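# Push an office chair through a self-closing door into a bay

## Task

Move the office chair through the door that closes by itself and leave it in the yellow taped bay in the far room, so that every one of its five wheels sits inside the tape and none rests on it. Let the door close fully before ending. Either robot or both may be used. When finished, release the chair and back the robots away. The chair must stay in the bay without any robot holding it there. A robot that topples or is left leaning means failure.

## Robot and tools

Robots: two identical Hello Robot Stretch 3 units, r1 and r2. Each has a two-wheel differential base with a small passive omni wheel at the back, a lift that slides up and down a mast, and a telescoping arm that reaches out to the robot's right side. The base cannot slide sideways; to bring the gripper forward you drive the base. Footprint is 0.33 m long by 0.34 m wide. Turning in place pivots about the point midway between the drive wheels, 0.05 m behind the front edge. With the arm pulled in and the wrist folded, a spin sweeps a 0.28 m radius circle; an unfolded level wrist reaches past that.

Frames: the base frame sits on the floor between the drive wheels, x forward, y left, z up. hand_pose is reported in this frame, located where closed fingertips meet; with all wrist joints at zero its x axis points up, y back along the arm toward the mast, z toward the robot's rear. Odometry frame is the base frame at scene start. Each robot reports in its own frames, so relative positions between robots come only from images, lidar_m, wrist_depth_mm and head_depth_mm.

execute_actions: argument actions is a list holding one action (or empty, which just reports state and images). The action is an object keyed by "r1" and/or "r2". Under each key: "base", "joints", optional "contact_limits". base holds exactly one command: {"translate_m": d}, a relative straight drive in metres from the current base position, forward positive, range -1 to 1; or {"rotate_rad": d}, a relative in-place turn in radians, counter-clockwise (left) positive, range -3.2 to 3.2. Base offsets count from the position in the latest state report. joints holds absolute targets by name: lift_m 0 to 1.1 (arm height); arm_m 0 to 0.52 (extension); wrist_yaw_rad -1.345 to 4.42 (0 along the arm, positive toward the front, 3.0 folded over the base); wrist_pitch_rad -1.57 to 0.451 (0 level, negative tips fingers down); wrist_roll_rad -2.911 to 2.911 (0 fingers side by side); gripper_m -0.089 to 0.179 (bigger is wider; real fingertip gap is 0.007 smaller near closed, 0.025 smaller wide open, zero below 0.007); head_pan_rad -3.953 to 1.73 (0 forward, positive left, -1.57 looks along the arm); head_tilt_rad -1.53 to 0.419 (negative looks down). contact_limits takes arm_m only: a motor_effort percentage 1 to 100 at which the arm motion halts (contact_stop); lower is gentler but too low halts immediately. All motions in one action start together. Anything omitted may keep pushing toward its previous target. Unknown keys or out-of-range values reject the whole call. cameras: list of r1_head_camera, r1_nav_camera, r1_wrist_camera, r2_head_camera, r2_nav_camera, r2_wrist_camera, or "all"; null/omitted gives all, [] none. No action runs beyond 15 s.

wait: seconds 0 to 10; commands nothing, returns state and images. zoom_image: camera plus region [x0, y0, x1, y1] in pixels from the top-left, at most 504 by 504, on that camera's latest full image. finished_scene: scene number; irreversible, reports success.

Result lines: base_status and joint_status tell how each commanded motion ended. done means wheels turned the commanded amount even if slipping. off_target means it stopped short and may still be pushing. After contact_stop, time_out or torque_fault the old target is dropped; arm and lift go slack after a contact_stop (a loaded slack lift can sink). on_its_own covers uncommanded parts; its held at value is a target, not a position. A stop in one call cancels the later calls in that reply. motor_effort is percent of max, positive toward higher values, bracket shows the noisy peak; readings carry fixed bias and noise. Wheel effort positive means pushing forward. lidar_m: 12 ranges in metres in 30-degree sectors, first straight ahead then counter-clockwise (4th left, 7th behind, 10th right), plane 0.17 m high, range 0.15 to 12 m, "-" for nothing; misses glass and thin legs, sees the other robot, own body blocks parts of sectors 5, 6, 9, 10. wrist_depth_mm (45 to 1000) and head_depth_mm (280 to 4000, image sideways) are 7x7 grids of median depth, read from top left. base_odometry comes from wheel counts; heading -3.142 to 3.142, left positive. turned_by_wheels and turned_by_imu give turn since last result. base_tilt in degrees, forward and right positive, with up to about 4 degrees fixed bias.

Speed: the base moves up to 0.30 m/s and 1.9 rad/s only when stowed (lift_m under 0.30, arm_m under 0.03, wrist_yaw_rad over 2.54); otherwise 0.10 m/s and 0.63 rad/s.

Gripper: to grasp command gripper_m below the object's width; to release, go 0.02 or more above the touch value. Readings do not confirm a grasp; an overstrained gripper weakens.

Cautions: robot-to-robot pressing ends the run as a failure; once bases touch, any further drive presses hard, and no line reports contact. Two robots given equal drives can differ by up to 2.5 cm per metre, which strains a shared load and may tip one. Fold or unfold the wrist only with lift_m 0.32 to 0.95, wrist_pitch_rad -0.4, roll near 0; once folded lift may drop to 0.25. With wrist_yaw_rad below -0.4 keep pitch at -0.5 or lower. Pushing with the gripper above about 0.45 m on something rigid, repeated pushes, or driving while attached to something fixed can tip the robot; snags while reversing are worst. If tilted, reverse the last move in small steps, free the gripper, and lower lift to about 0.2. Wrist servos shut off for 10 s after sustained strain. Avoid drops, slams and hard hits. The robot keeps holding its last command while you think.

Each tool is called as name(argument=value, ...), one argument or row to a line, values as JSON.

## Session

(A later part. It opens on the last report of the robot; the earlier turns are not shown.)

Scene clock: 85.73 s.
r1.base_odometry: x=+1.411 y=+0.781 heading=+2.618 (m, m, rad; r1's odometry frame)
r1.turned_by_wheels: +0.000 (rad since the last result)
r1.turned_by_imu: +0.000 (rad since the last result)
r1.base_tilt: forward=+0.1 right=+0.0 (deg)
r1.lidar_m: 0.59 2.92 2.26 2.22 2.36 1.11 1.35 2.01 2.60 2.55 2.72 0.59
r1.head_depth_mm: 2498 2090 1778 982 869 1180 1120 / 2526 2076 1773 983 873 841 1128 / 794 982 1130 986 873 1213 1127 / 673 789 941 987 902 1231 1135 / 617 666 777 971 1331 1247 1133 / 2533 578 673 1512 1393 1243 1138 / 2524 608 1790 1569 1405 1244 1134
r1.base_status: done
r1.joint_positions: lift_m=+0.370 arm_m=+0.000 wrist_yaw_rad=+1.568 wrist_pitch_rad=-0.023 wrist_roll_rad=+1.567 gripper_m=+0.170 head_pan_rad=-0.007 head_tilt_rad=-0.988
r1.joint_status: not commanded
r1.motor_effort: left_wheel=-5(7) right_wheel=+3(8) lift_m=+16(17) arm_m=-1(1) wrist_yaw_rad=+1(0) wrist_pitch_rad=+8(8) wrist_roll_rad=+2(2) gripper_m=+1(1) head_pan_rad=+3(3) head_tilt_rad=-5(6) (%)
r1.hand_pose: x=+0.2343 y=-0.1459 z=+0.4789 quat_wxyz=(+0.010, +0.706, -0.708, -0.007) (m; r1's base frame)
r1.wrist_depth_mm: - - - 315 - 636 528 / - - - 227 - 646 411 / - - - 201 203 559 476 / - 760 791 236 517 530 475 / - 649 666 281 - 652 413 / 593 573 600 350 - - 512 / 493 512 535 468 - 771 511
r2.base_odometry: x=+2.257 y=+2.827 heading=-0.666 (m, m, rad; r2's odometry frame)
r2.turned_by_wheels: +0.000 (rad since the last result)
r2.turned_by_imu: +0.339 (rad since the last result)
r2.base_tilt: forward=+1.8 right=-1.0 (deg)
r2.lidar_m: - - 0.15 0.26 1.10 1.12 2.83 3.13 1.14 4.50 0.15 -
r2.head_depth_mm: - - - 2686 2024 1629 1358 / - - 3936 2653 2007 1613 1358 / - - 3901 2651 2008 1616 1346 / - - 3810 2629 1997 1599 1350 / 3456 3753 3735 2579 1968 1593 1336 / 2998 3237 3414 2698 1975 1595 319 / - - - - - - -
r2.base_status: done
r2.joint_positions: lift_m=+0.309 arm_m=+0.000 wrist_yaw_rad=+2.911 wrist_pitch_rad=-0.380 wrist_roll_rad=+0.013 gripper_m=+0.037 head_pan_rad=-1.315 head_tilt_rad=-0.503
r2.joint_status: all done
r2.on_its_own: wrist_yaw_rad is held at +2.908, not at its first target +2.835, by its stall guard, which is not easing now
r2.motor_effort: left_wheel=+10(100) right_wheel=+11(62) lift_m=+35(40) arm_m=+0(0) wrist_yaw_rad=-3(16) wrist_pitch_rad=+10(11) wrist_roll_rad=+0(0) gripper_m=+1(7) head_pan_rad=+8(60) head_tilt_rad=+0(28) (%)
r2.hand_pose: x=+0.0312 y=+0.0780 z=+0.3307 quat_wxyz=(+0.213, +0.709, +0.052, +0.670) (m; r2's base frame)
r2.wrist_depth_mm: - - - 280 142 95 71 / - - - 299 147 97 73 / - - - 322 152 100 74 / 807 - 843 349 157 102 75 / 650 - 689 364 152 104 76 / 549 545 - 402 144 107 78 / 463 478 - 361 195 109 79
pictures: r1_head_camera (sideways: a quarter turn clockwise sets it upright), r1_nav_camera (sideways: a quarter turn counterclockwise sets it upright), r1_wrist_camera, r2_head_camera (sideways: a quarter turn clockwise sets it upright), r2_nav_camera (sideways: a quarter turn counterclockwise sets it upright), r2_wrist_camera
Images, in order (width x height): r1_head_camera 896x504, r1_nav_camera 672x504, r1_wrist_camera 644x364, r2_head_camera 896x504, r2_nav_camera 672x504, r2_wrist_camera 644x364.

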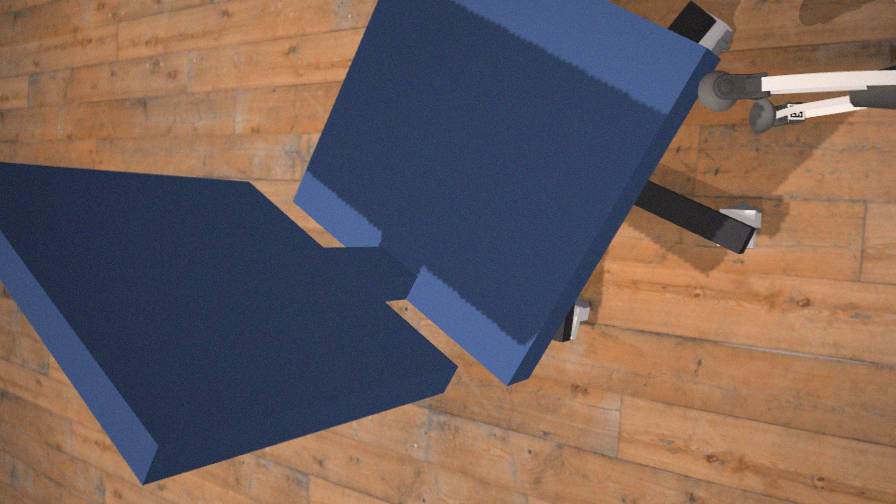

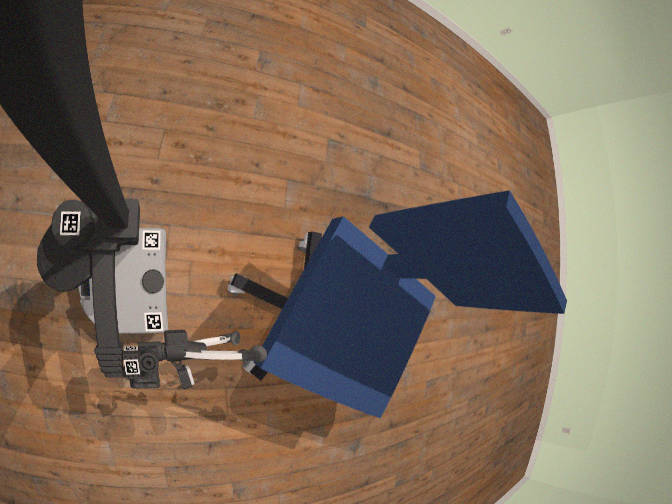

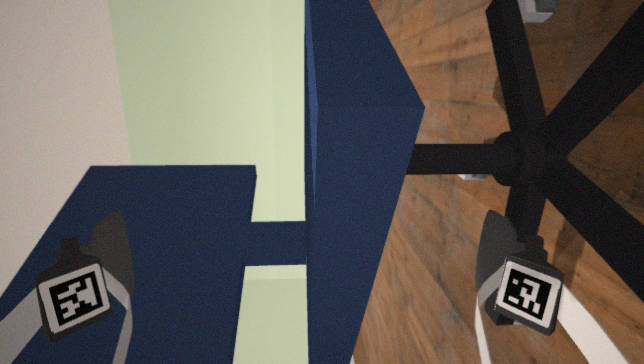

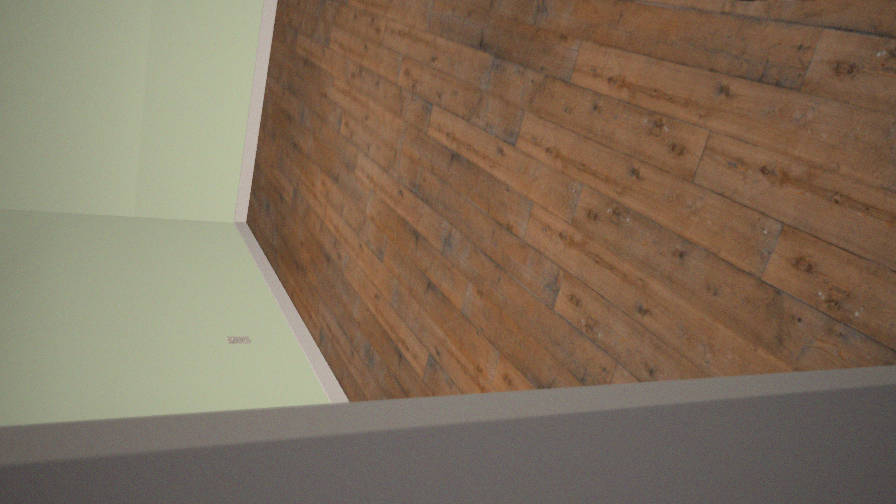

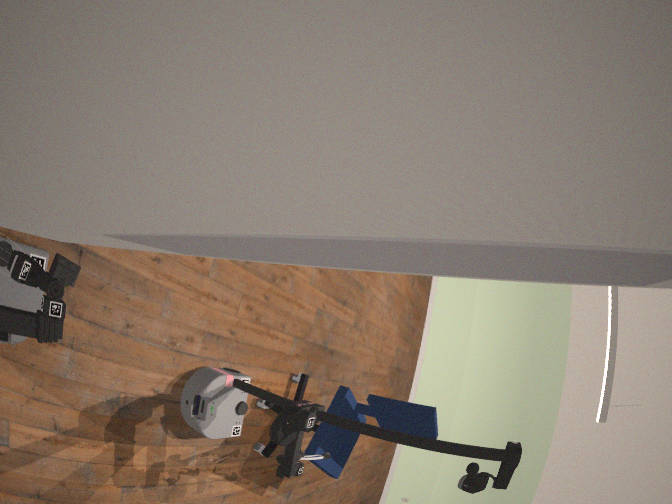

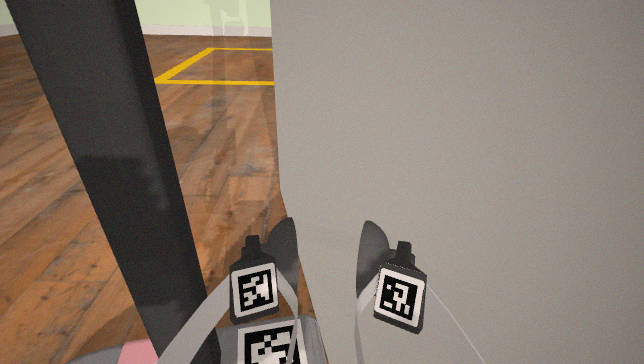

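execute_actions(
  actions=[
    {"r1":{"base":{"translate_m":0.13},"joints":{"lift_m":0.335}},"r2":{"base":{"translate_m":-0.12},"joints":{"head_pan_rad":0}}},
  ],
  cameras=[],
)

execute_actions(
  actions=[
    {"r1":{"joints":{"gripper_m":0}},"r2":{"base":{"rotate_rad":-1.65}}},
  ],
  cameras=[],
)

execute_actions(
  actions=[
    {"r1":{"base":{"rotate_rad":0.45}},"r2":{"base":{"translate_m":0.3},"joints":{"head_pan_rad":-2.6,"head_tilt_rad":-1}}},
  ],
  cameras=["r1_nav_camera","r2_nav_camera"],
)

Scene clock: 88.57 s.
r1.base_odometry: x=+1.299 y=+0.846 heading=+2.618 (m, m, rad; r1's odometry frame)
r1.turned_by_wheels: +0.000 (rad since the last result)
r1.turned_by_imu: +0.000 (rad since the last result)
r1.base_tilt: forward=+0.0 right=+0.1 (deg)
r1.lidar_m: 0.47 2.91 2.26 2.21 2.35 1.17 1.32 2.14 2.61 2.57 2.74 0.46
r1.head_depth_mm: 2541 2066 1771 980 873 780 1081 / 2499 2074 1787 988 873 792 1099 / 647 777 1082 983 871 798 1119 / 606 638 762 936 875 825 1100 / 2503 541 631 749 874 1237 1132 / 2546 503 536 632 1343 1246 1135 / 2540 2105 485 1540 1393 1256 1135
r1.base_status: done
r1.joint_positions: lift_m=+0.335 arm_m=+0.000 wrist_yaw_rad=+1.568 wrist_pitch_rad=-0.022 wrist_roll_rad=+1.567 gripper_m=+0.170 head_pan_rad=-0.007 head_tilt_rad=-0.988
r1.joint_status: all done
r1.motor_effort: left_wheel=-5(7) right_wheel=+3(7) lift_m=+17(15) arm_m=-1(0) wrist_yaw_rad=+2(3) wrist_pitch_rad=+8(8) wrist_roll_rad=+2(2) gripper_m=+1(1) head_pan_rad=+3(3) head_tilt_rad=-6(5) (%)
r1.hand_pose: x=+0.2343 y=-0.1459 z=+0.4439 quat_wxyz=(+0.010, +0.706, -0.708, -0.007) (m; r1's base frame)
r1.wrist_depth_mm: - - 65 67 70 676 470 / - - 52 53 54 452 439 / - - 56 57 58 455 373 / - 646 65 66 68 387 370 / 561 566 77 78 81 675 417 / - 495 98 96 108 - 464 / 423 440 430 123 - 718 473
r2.base_odometry: x=+2.163 y=+2.902 heading=-0.666 (m, m, rad; r2's odometry frame)
r2.turned_by_wheels: +0.000 (rad since the last result)
r2.turned_by_imu: -0.001 (rad since the last result)
r2.base_tilt: forward=+1.8 right=-1.1 (deg)
r2.lidar_m: - - 0.15 0.63 1.02 1.18 2.71 3.00 1.31 0.19 0.15 -
r2.head_depth_mm: - - - - - - - / - - - - - - - / - - - - - - - / - - - - - - - / - - - - - - - / - - - - - - - / - - - - - - -
r2.base_status: done
r2.joint_positions: lift_m=+0.310 arm_m=+0.000 wrist_yaw_rad=+2.911 wrist_pitch_rad=-0.379 wrist_roll_rad=+0.013 gripper_m=+0.037 head_pan_rad=-0.007 head_tilt_rad=-0.502
r2.joint_status: all done
r2.on_its_own: wrist_yaw_rad is held at +2.908, not at its first target +2.835, by its stall guard, which is not easing now
r2.motor_effort: left_wheel=+1(22) right_wheel=+5(28) lift_m=+35(34) arm_m=+0(0) wrist_yaw_rad=-2(20) wrist_pitch_rad=+10(10) wrist_roll_rad=+0(0) gripper_m=+0(7) head_pan_rad=+4(53) head_tilt_rad=+1(1) (%)
r2.hand_pose: x=+0.0311 y=+0.0782 z=+0.3311 quat_wxyz=(+0.213, +0.709, +0.051, +0.670) (m; r2's base frame)
r2.wrist_depth_mm: - - - - 182 101 70 / - - - - 183 102 70 / - - - - 184 102 71 / 825 - 836 764 186 103 71 / 650 - 695 632 168 103 71 / 539 544 - 530 153 104 71 / 465 479 - 469 217 104 71
pictures: none
No camera images: the call's "cameras" was empty. Leave "cameras" out to get every camera's image.

Scene clock: 92.27 s.
r1.base_odometry: x=+1.299 y=+0.846 heading=+2.618 (m, m, rad; r1's odometry frame)
r1.turned_by_wheels: +0.000 (rad since the last result)
r1.turned_by_imu: +0.000 (rad since the last result)
r1.base_tilt: forward=+0.1 right=+0.0 (deg)
r1.lidar_m: 0.47 2.91 2.25 2.21 2.35 1.22 1.31 2.15 2.60 2.56 2.72 0.46
r1.head_depth_mm: 2500 2076 1776 982 873 782 1083 / 2529 2091 1770 986 871 794 1098 / 644 778 1085 983 876 796 1113 / 606 638 766 940 877 826 1098 / 2520 542 630 752 874 1229 1133 / 2534 502 535 631 1343 1250 1134 / 2557 2101 484 1550 1386 1244 1135
r1.base_status: not commanded
r1.joint_positions: lift_m=+0.335 arm_m=+0.000 wrist_yaw_rad=+1.568 wrist_pitch_rad=-0.032 wrist_roll_rad=+1.567 gripper_m=+0.009 head_pan_rad=-0.007 head_tilt_rad=-0.988
r1.joint_status: gripper_m off_target (ended at +0.009, target +0.000)
r1.on_its_own: gripper_m is held at +0.008, not at your +0.000, by its stall guard, which is still easing
r1.motor_effort: left_wheel=-4(4) right_wheel=+3(3) lift_m=+18(18) arm_m=-1(1) wrist_yaw_rad=+2(3) wrist_pitch_rad=+12(13) wrist_roll_rad=+1(2) gripper_m=-34(100) head_pan_rad=+3(3) head_tilt_rad=-5(5) (%)
r1.hand_pose: x=+0.2340 y=-0.1459 z=+0.4414 quat_wxyz=(+0.013, +0.706, -0.708, -0.010) (m; r1's base frame)
r1.wrist_depth_mm: - - 65 68 70 692 465 / - 52 52 53 55 444 441 / - - 57 58 59 623 369 / - 635 65 67 68 392 370 / 552 559 76 79 81 700 419 / 487 507 94 97 99 673 468 / 437 434 135 124 - 770 483
r2.base_odometry: x=+2.163 y=+2.901 heading=-2.315 (m, m, rad; r2's odometry frame)
r2.turned_by_wheels: -1.650 (rad since the last result)
r2.turned_by_imu: -1.618 (rad since the last result)
r2.base_tilt: forward=+1.8 right=-1.1 (deg)
r2.lidar_m: 1.23 0.29 0.20 0.18 0.19 0.24 0.52 1.02 1.05 2.71 2.91 4.32
r2.head_depth_mm: - - - 1953 1935 1631 1365 / - - - 1796 1952 1502 1360 / - 1676 1750 1759 1594 1488 1353 / - - 3693 2609 1996 1566 1345 / - - 3877 2621 1992 1592 1343 / - - 3777 2619 1968 1595 1340 / - - 3746 2588 1966 1592 1332
r2.base_status: done
r2.joint_positions: lift_m=+0.310 arm_m=+0.000 wrist_yaw_rad=+2.910 wrist_pitch_rad=-0.379 wrist_roll_rad=+0.013 gripper_m=+0.037 head_pan_rad=+0.004 head_tilt_rad=-0.499
r2.joint_status: not commanded
r2.on_its_own: wrist_yaw_rad is held at +2.908, not at its first target +2.835, by its stall guard, which is not easing now
r2.motor_effort: left_wheel=+7(76) right_wheel=-7(26) lift_m=+34(35) arm_m=+1(1) wrist_yaw_rad=+0(33) wrist_pitch_rad=+10(10) wrist_roll_rad=+0(0) gripper_m=+0(10) head_pan_rad=-2(4) head_tilt_rad=-1(2) (%)
r2.hand_pose: x=+0.0314 y=+0.0781 z=+0.3311 quat_wxyz=(+0.213, +0.709, +0.051, +0.670) (m; r2's base frame)
r2.wrist_depth_mm: - 186 196 213 233 259 - / - 200 212 231 251 - - / 196 - 228 252 275 - - / 212 - 250 275 308 858 881 / 229 - 272 309 346 668 687 / 249 265 - 345 536 558 564 / 273 289 - 398 448 477 485
pictures: none
No camera images: the call's "cameras" was empty. Leave "cameras" out to get every camera's image.

Scene clock: 96.37 s.
r1.base_odometry: x=+1.299 y=+0.846 heading=+3.068 (m, m, rad; r1's odometry frame)
r1.turned_by_wheels: +0.450 (rad since the last result)
r1.turned_by_imu: +0.453 (rad since the last result)
r1.base_tilt: forward=+0.1 right=+0.0 (deg)
r1.lidar_m: 3.13 2.29 2.21 2.29 1.15 1.02 2.09 2.66 2.56 2.67 3.67 0.49
r1.head_depth_mm: 2469 589 725 925 875 783 729 / 2509 566 691 948 875 796 1097 / 2507 595 713 953 913 1226 1099 / 2486 2087 1797 1558 1386 1248 1130 / 2523 2080 1792 1557 1391 1243 1130 / 2516 2107 1814 1561 1379 1252 1133 / 2528 2099 1820 1567 1396 1254 1138
r1.base_status: done
r1.joint_positions: lift_m=+0.335 arm_m=+0.000 wrist_yaw_rad=+1.581 wrist_pitch_rad=-0.033 wrist_roll_rad=+1.569 gripper_m=+0.030 head_pan_rad=-0.007 head_tilt_rad=-0.988
r1.joint_status: not commanded
r1.on_its_own: gripper_m is held at +0.028, not at your +0.000, by its stall guard, which is still easing
r1.motor_effort: left_wheel=-1(13) right_wheel=+6(17) lift_m=+18(18) arm_m=-1(1) wrist_yaw_rad=-9(11) wrist_pitch_rad=+12(12) wrist_roll_rad=+1(1) gripper_m=-25(33) head_pan_rad=+3(3) head_tilt_rad=-6(5) (%)
r1.hand_pose: x=+0.2339 y=-0.1426 z=+0.4411 quat_wxyz=(+0.013, +0.711, -0.703, -0.011) (m; r1's base frame)
r1.wrist_depth_mm: - - - - - - 306 / - - - - - - - / - - - - - - - / - - - - - - - / - - - - - - - / - - - - - - - / - - - - - - -
r2.base_odometry: x=+1.960 y=+2.681 heading=-2.315 (m, m, rad; r2's odometry frame)
r2.turned_by_wheels: +0.000 (rad since the last result)
r2.turned_by_imu: +0.001 (rad since the last result)
r2.base_tilt: forward=+1.8 right=-1.1 (deg)
r2.lidar_m: 0.89 2.58 2.03 2.00 0.21 0.24 0.57 1.25 1.54 2.74 2.95 1.02
r2.head_depth_mm: 2357 2005 1738 1532 1351 950 664 / 2350 1982 1722 1522 1365 1255 - / 2328 1967 1716 1518 1362 1252 - / 2201 1926 1707 1515 1360 1244 - / 1255 1477 1668 1503 1345 1237 - / 1357 1637 1684 1486 1341 1228 - / 1488 1810 1664 1486 1334 1211 1131
r2.base_status: done
r2.joint_positions: lift_m=+0.310 arm_m=+0.000 wrist_yaw_rad=+2.910 wrist_pitch_rad=-0.379 wrist_roll_rad=+0.013 gripper_m=+0.037 head_pan_rad=-2.593 head_tilt_rad=-0.988
r2.joint_status: all done
r2.on_its_own: wrist_yaw_rad is held at +2.908, not at its first target +2.835, by its stall guard, which is not easing now
r2.motor_effort: left_wheel=+5(11) right_wheel=-5(6) lift_m=+34(35) arm_m=+0(0) wrist_yaw_rad=-1(1) wrist_pitch_rad=+10(10) wrist_roll_rad=+0(0) gripper_m=-1(0) head_pan_rad=-4(54) head_tilt_rad=-4(25) (%)
r2.hand_pose: x=+0.0314 y=+0.0781 z=+0.3311 quat_wxyz=(+0.213, +0.709, +0.051, +0.670) (m; r2's base frame)
r2.wrist_depth_mm: - - - - - - - / - - - - - - - / 195 - - - - - - / 211 - 844 842 850 863 852 / 229 - 695 706 686 680 680 / 251 266 - 551 563 559 565 / 276 287 - 482 458 476 477
pictures: r1_nav_camera (sideways: a quarter turn counterclockwise sets it upright), r2_nav_camera (sideways: a quarter turn counterclockwise sets it upright)
Images, in order (width x height): r1_nav_camera 672x504, r2_nav_camera 672x504.

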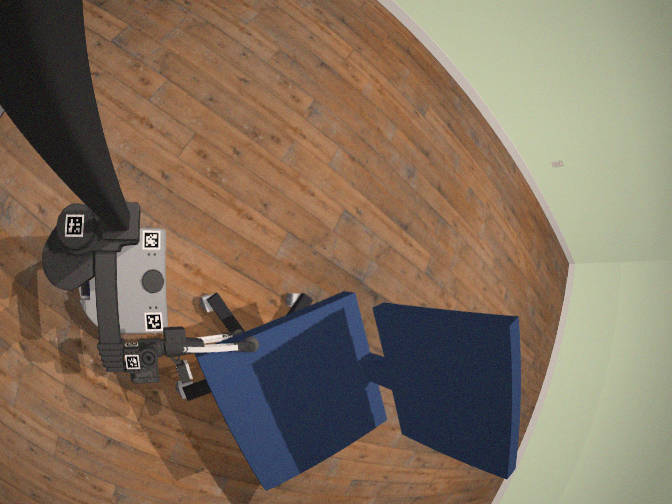

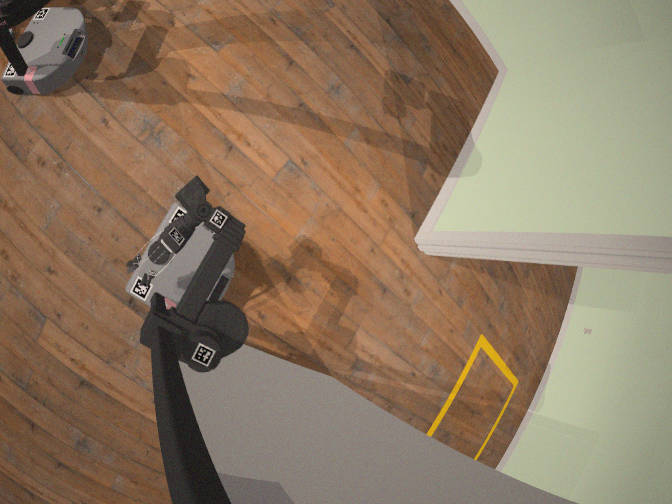

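execute_actions(
  actions=[
    {"r1":{"base":{"translate_m":-0.6}},"r2":{"base":{"translate_m":0.08},"joints":{"head_pan_rad":-2.0}}},
  ],
  cameras=[],
)

execute_actions(
  actions=[
    {"r1":{"base":{"rotate_rad":-0.56}}},
  ],
  cameras=["r2_nav_camera"],
)

execute_actions(
  actions=[
    {"r1":{"base":{"translate_m":-0.9}}},
  ],
  cameras=["r1_nav_camera","r2_nav_camera"],
)

Scene clock: 103.77 s.
r1.base_odometry: x=+1.897 y=+0.801 heading=+3.067 (m, m, rad; r1's odometry frame)
r1.turned_by_wheels: +0.000 (rad since the last result)
r1.turned_by_imu: -0.001 (rad since the last result)
r1.base_tilt: forward=+0.1 right=+0.1 (deg)
r1.lidar_m: 0.77 2.62 2.51 0.64 0.93 1.51 1.55 2.13 2.26 2.35 3.22 4.35
r1.head_depth_mm: 2465 2073 1117 981 1337 1230 1121 / 2489 2079 1124 978 1265 1259 1127 / 2419 2049 1124 982 1365 1246 1130 / 844 979 1092 1016 1347 1239 1134 / 700 797 923 1047 1384 1246 1127 / 636 759 1756 1554 1387 1254 1137 / 2543 2127 1816 1580 1392 1242 1137
r1.base_status: done
r1.joint_positions: lift_m=+0.335 arm_m=+0.000 wrist_yaw_rad=+1.572 wrist_pitch_rad=-0.018 wrist_roll_rad=+1.573 gripper_m=+0.032 head_pan_rad=-0.007 head_tilt_rad=-0.989
r1.joint_status: not commanded
r1.on_its_own: gripper_m is held at +0.032, not at your +0.000, by its stall guard, which is not easing now
r1.motor_effort: left_wheel=-3(18) right_wheel=+2(11) lift_m=+18(18) arm_m=+0(1) wrist_yaw_rad=-3(23) wrist_pitch_rad=+7(12) wrist_roll_rad=-1(3) gripper_m=+0(25) head_pan_rad=+2(3) head_tilt_rad=-5(6) (%)
r1.hand_pose: x=+0.2344 y=-0.1448 z=+0.4449 quat_wxyz=(+0.006, +0.708, -0.707, -0.007) (m; r1's base frame)
r1.wrist_depth_mm: - - - - - 668 489 / - - - 384 - 676 411 / - - - 427 807 601 452 / - 907 950 - - 681 495 / - 752 784 540 - 637 495 / 652 654 - 617 - 605 495 / - - - - - 729 502
r2.base_odometry: x=+1.905 y=+2.622 heading=-2.315 (m, m, rad; r2's odometry frame)
r2.turned_by_wheels: +0.000 (rad since the last result)
r2.turned_by_imu: +0.001 (rad since the last result)
r2.base_tilt: forward=+1.8 right=-1.2 (deg)
r2.lidar_m: 4.73 2.57 2.02 1.99 0.24 0.24 0.57 1.32 1.66 2.75 0.51 1.18
r2.head_depth_mm: 1608 1737 1708 1532 1374 1242 1147 / 1895 1933 1731 1522 1366 1237 1161 / 2216 1991 1717 1511 1364 1232 - / 2314 1961 1708 1505 1351 1250 - / 2290 1950 1698 1502 1351 1239 - / 2262 1932 1688 1496 1338 1218 1098 / 2250 1919 1679 1484 1336 1201 1106
r2.base_status: done
r2.joint_positions: lift_m=+0.310 arm_m=+0.000 wrist_yaw_rad=+2.910 wrist_pitch_rad=-0.379 wrist_roll_rad=+0.013 gripper_m=+0.037 head_pan_rad=-2.007 head_tilt_rad=-0.988
r2.joint_status: all done
r2.on_its_own: wrist_yaw_rad is held at +2.908, not at its first target +2.835, by its stall guard, which is not easing now
r2.motor_effort: left_wheel=+4(10) right_wheel=-6(6) lift_m=+34(35) arm_m=+0(0) wrist_yaw_rad=-1(1) wrist_pitch_rad=+10(10) wrist_roll_rad=+0(0) gripper_m=+0(1) head_pan_rad=+4(43) head_tilt_rad=-4(4) (%)
r2.hand_pose: x=+0.0314 y=+0.0781 z=+0.3311 quat_wxyz=(+0.213, +0.709, +0.051, +0.670) (m; r2's base frame)
r2.wrist_depth_mm: - - - - - - - / - - - - - - - / - - - - - - - / 812 - 842 841 857 877 874 / 631 - 694 698 690 683 693 / 267 541 - 549 562 560 565 / 275 477 - 486 466 478 482
pictures: none
No camera images: the call's "cameras" was empty. Leave "cameras" out to get every camera's image.

Scene clock: 105.60 s.
r1.base_odometry: x=+1.897 y=+0.801 heading=+2.508 (m, m, rad; r1's odometry frame)
r1.turned_by_wheels: -0.560 (rad since the last result)
r1.turned_by_imu: -0.567 (rad since the last result)
r1.base_tilt: forward=+0.2 right=-0.1 (deg)
r1.lidar_m: 4.34 0.77 2.63 2.52 0.63 0.65 1.52 1.52 2.05 2.26 2.33 3.12
r1.head_depth_mm: 2486 2063 1764 1551 1385 1231 1123 / 2511 2076 1789 1561 1377 1260 1128 / 2530 2084 1793 1560 1380 1234 1128 / 2500 2067 1791 1495 1375 1247 1132 / 2509 2081 1129 985 1325 1249 1129 / 2539 2108 1133 992 1342 1253 1136 / 2546 2102 1138 995 1264 1230 1133
r1.base_status: done
r1.joint_positions: lift_m=+0.335 arm_m=+0.000 wrist_yaw_rad=+1.572 wrist_pitch_rad=-0.018 wrist_roll_rad=+1.573 gripper_m=+0.032 head_pan_rad=-0.007 head_tilt_rad=-0.989
r1.joint_status: not commanded
r1.on_its_own: gripper_m is held at +0.032, not at your +0.000, by its stall guard, which is not easing now
r1.motor_effort: left_wheel=+5(11) right_wheel=-2(6) lift_m=+18(18) arm_m=-1(1) wrist_yaw_rad=-1(1) wrist_pitch_rad=+7(7) wrist_roll_rad=-1(1) gripper_m=+0(0) head_pan_rad=+2(2) head_tilt_rad=-5(6) (%)
r1.hand_pose: x=+0.2344 y=-0.1449 z=+0.4449 quat_wxyz=(+0.006, +0.707, -0.707, -0.007) (m; r1's base frame)
r1.wrist_depth_mm: - - - - - 713 487 / - - - - - 708 493 / - - - - - 713 496 / - - - - - 717 497 / - - - 943 - 730 498 / - - - 494 855 594 497 / - - - 728 - 677 494
r2.base_odometry: x=+1.905 y=+2.622 heading=-2.315 (m, m, rad; r2's odometry frame)
r2.turned_by_wheels: +0.000 (rad since the last result)
r2.turned_by_imu: +0.000 (rad since the last result)
r2.base_tilt: forward=+1.9 right=-1.0 (deg)
r2.lidar_m: 4.73 2.58 2.03 2.00 0.24 0.24 0.57 1.32 1.67 2.75 0.50 1.19
r2.head_depth_mm: 1610 1727 1709 1531 1375 1242 1150 / 1887 1945 1735 1522 1373 1239 1157 / 2217 1978 1717 1509 1356 1230 - / 2310 1963 1706 1511 1354 1250 - / 2290 1940 1693 1501 1347 1236 - / 2270 1942 1690 1493 1342 1219 1101 / 2259 1929 1681 1481 1330 1183 1105
r2.base_status: not commanded
r2.joint_positions: lift_m=+0.310 arm_m=+0.000 wrist_yaw_rad=+2.910 wrist_pitch_rad=-0.379 wrist_roll_rad=+0.013 gripper_m=+0.037 head_pan_rad=-2.007 head_tilt_rad=-0.988
r2.joint_status: not commanded
r2.on_its_own: wrist_yaw_rad is held at +2.908, not at its first target +2.835, by its stall guard, which is not easing now
r2.motor_effort: left_wheel=+5(5) right_wheel=-5(5) lift_m=+34(35) arm_m=+0(0) wrist_yaw_rad=-2(2) wrist_pitch_rad=+10(10) wrist_roll_rad=+0(0) gripper_m=-1(0) head_pan_rad=+4(4) head_tilt_rad=-3(5) (%)
r2.hand_pose: x=+0.0314 y=+0.0781 z=+0.3311 quat_wxyz=(+0.213, +0.709, +0.051, +0.670) (m; r2's base frame)
r2.wrist_depth_mm: - - - - - - - / - - - - - - - / - - - - - - - / 813 - 835 837 874 859 871 / 631 - 698 690 698 684 684 / 267 546 - 556 566 561 560 / 275 482 - 489 460 475 480
pictures: r2_nav_camera (sideways: a quarter turn counterclockwise sets it upright)
Images, in order (width x height): r2_nav_camera 672x504.

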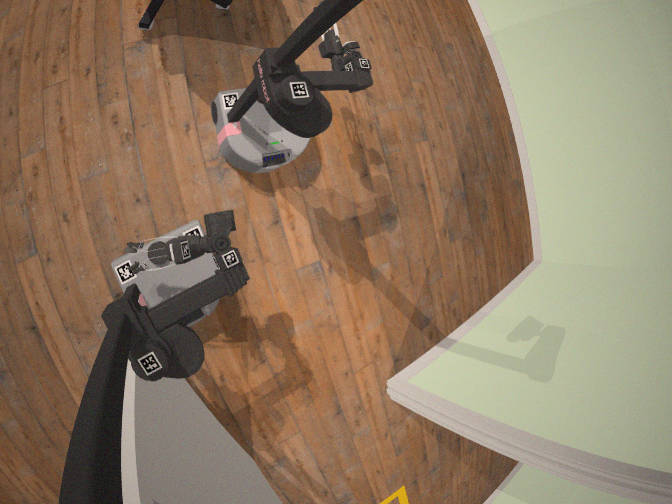

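Scene clock: 115.87 s.
r1.base_odometry: x=+2.622 y=+0.268 heading=+2.508 (m, m, rad; r1's odometry frame)
r1.turned_by_wheels: +0.000 (rad since the last result)
r1.turned_by_imu: -0.002 (rad since the last result)
r1.base_tilt: forward=+0.1 right=+0.1 (deg)
r1.lidar_m: 1.65 0.67 0.63 0.58 0.58 0.70 3.52 0.67 0.82 2.06 2.35 3.17
r1.head_depth_mm: 2490 2057 1770 1558 1379 1235 1119 / 2476 2063 1781 1553 1384 1262 1120 / 2492 2072 1777 1567 1386 1243 1126 / 2448 2038 1790 1562 1386 1237 1132 / 1597 1899 1791 1562 1389 1243 1126 / 1601 1884 1755 1561 1394 1249 1135 / 1533 1994 1792 1568 1179 1097 1103
r1.base_status: done
r1.joint_positions: lift_m=+0.335 arm_m=+0.000 wrist_yaw_rad=+1.572 wrist_pitch_rad=-0.019 wrist_roll_rad=+1.573 gripper_m=+0.032 head_pan_rad=-0.007 head_tilt_rad=-0.989
r1.joint_status: not commanded
r1.on_its_own: gripper_m is held at +0.032, not at your +0.000, by its stall guard, which is not easing now
r1.motor_effort: left_wheel=+5(7) right_wheel=-2(6) lift_m=+18(18) arm_m=-1(1) wrist_yaw_rad=-2(2) wrist_pitch_rad=+7(6) wrist_roll_rad=-1(1) gripper_m=+0(0) head_pan_rad=+3(2) head_tilt_rad=-5(5) (%)
r1.hand_pose: x=+0.2344 y=-0.1449 z=+0.4448 quat_wxyz=(+0.006, +0.707, -0.707, -0.007) (m; r1's base frame)
r1.wrist_depth_mm: - - - - - 720 490 / - - - - - 714 490 / - - - - - 723 489 / - - - - - 726 494 / - - - - - 732 498 / - - - - - 728 498 / - - - - - 730 496
r2.base_odometry: x=+1.905 y=+2.622 heading=-2.315 (m, m, rad; r2's odometry frame)
r2.turned_by_wheels: +0.000 (rad since the last result)
r2.turned_by_imu: +0.001 (rad since the last result)
r2.base_tilt: forward=+1.9 right=-1.0 (deg)
r2.lidar_m: 4.73 2.57 2.03 2.00 0.24 0.24 0.57 0.60 1.67 2.75 2.95 1.18
r2.head_depth_mm: 1607 1733 1021 1326 1216 1241 1149 / 1887 1929 1645 1335 1225 1237 1155 / 2201 1979 1708 1486 1342 1233 - / 2290 1973 1706 1485 1352 1243 - / 2303 1956 1697 1507 1342 1234 - / 2270 1935 1688 1498 1339 1218 1098 / 2255 1916 1674 1487 1338 1209 1107
r2.base_status: not commanded
r2.joint_positions: lift_m=+0.310 arm_m=+0.000 wrist_yaw_rad=+2.910 wrist_pitch_rad=-0.379 wrist_roll_rad=+0.013 gripper_m=+0.037 head_pan_rad=-2.007 head_tilt_rad=-0.988
r2.joint_status: not commanded
r2.on_its_own: wrist_yaw_rad is held at +2.908, not at its first target +2.835, by its stall guard, which is not easing now
r2.motor_effort: left_wheel=+4(5) right_wheel=-6(5) lift_m=+34(35) arm_m=+0(1) wrist_yaw_rad=-2(1) wrist_pitch_rad=+10(10) wrist_roll_rad=+0(0) gripper_m=-1(1) head_pan_rad=+4(4) head_tilt_rad=-5(4) (%)
r2.hand_pose: x=+0.0314 y=+0.0781 z=+0.3311 quat_wxyz=(+0.213, +0.709, +0.051, +0.670) (m; r2's base frame)
r2.wrist_depth_mm: - - - - - - - / - - - - - - - / - - - - - - - / 823 - 842 855 845 853 865 / 630 - 698 695 685 683 691 / 266 544 - 550 559 559 561 / 275 476 - 483 461 475 479
pictures: r1_nav_camera (sideways: a quarter turn counterclockwise sets it upright), r2_nav_camera (sideways: a quarter turn counterclockwise sets it upright)
Images, in order (width x height): r1_nav_camera 672x504, r2_nav_camera 672x504.

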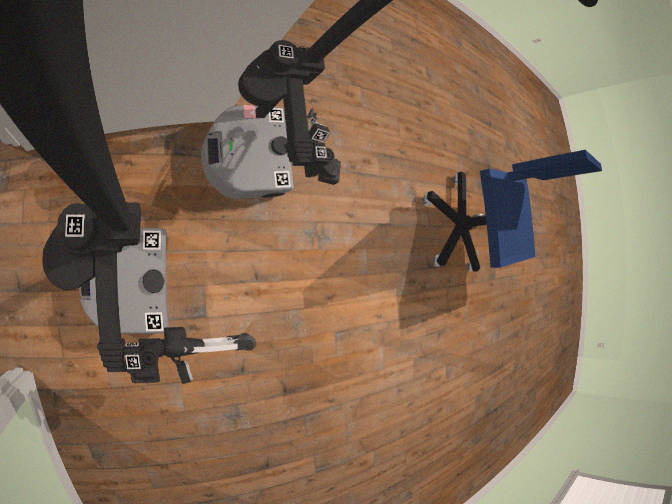

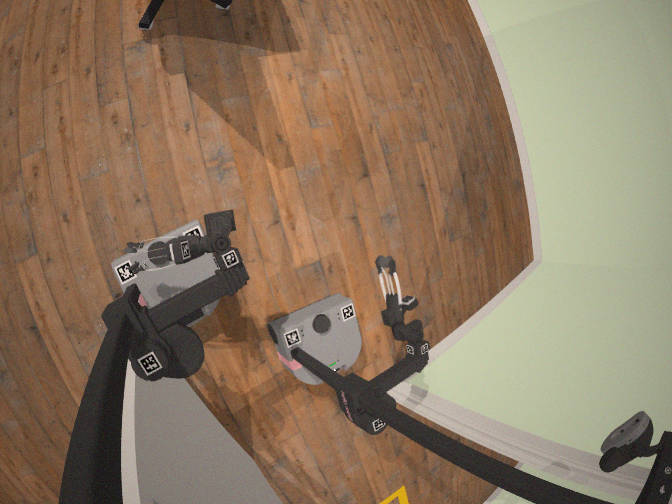

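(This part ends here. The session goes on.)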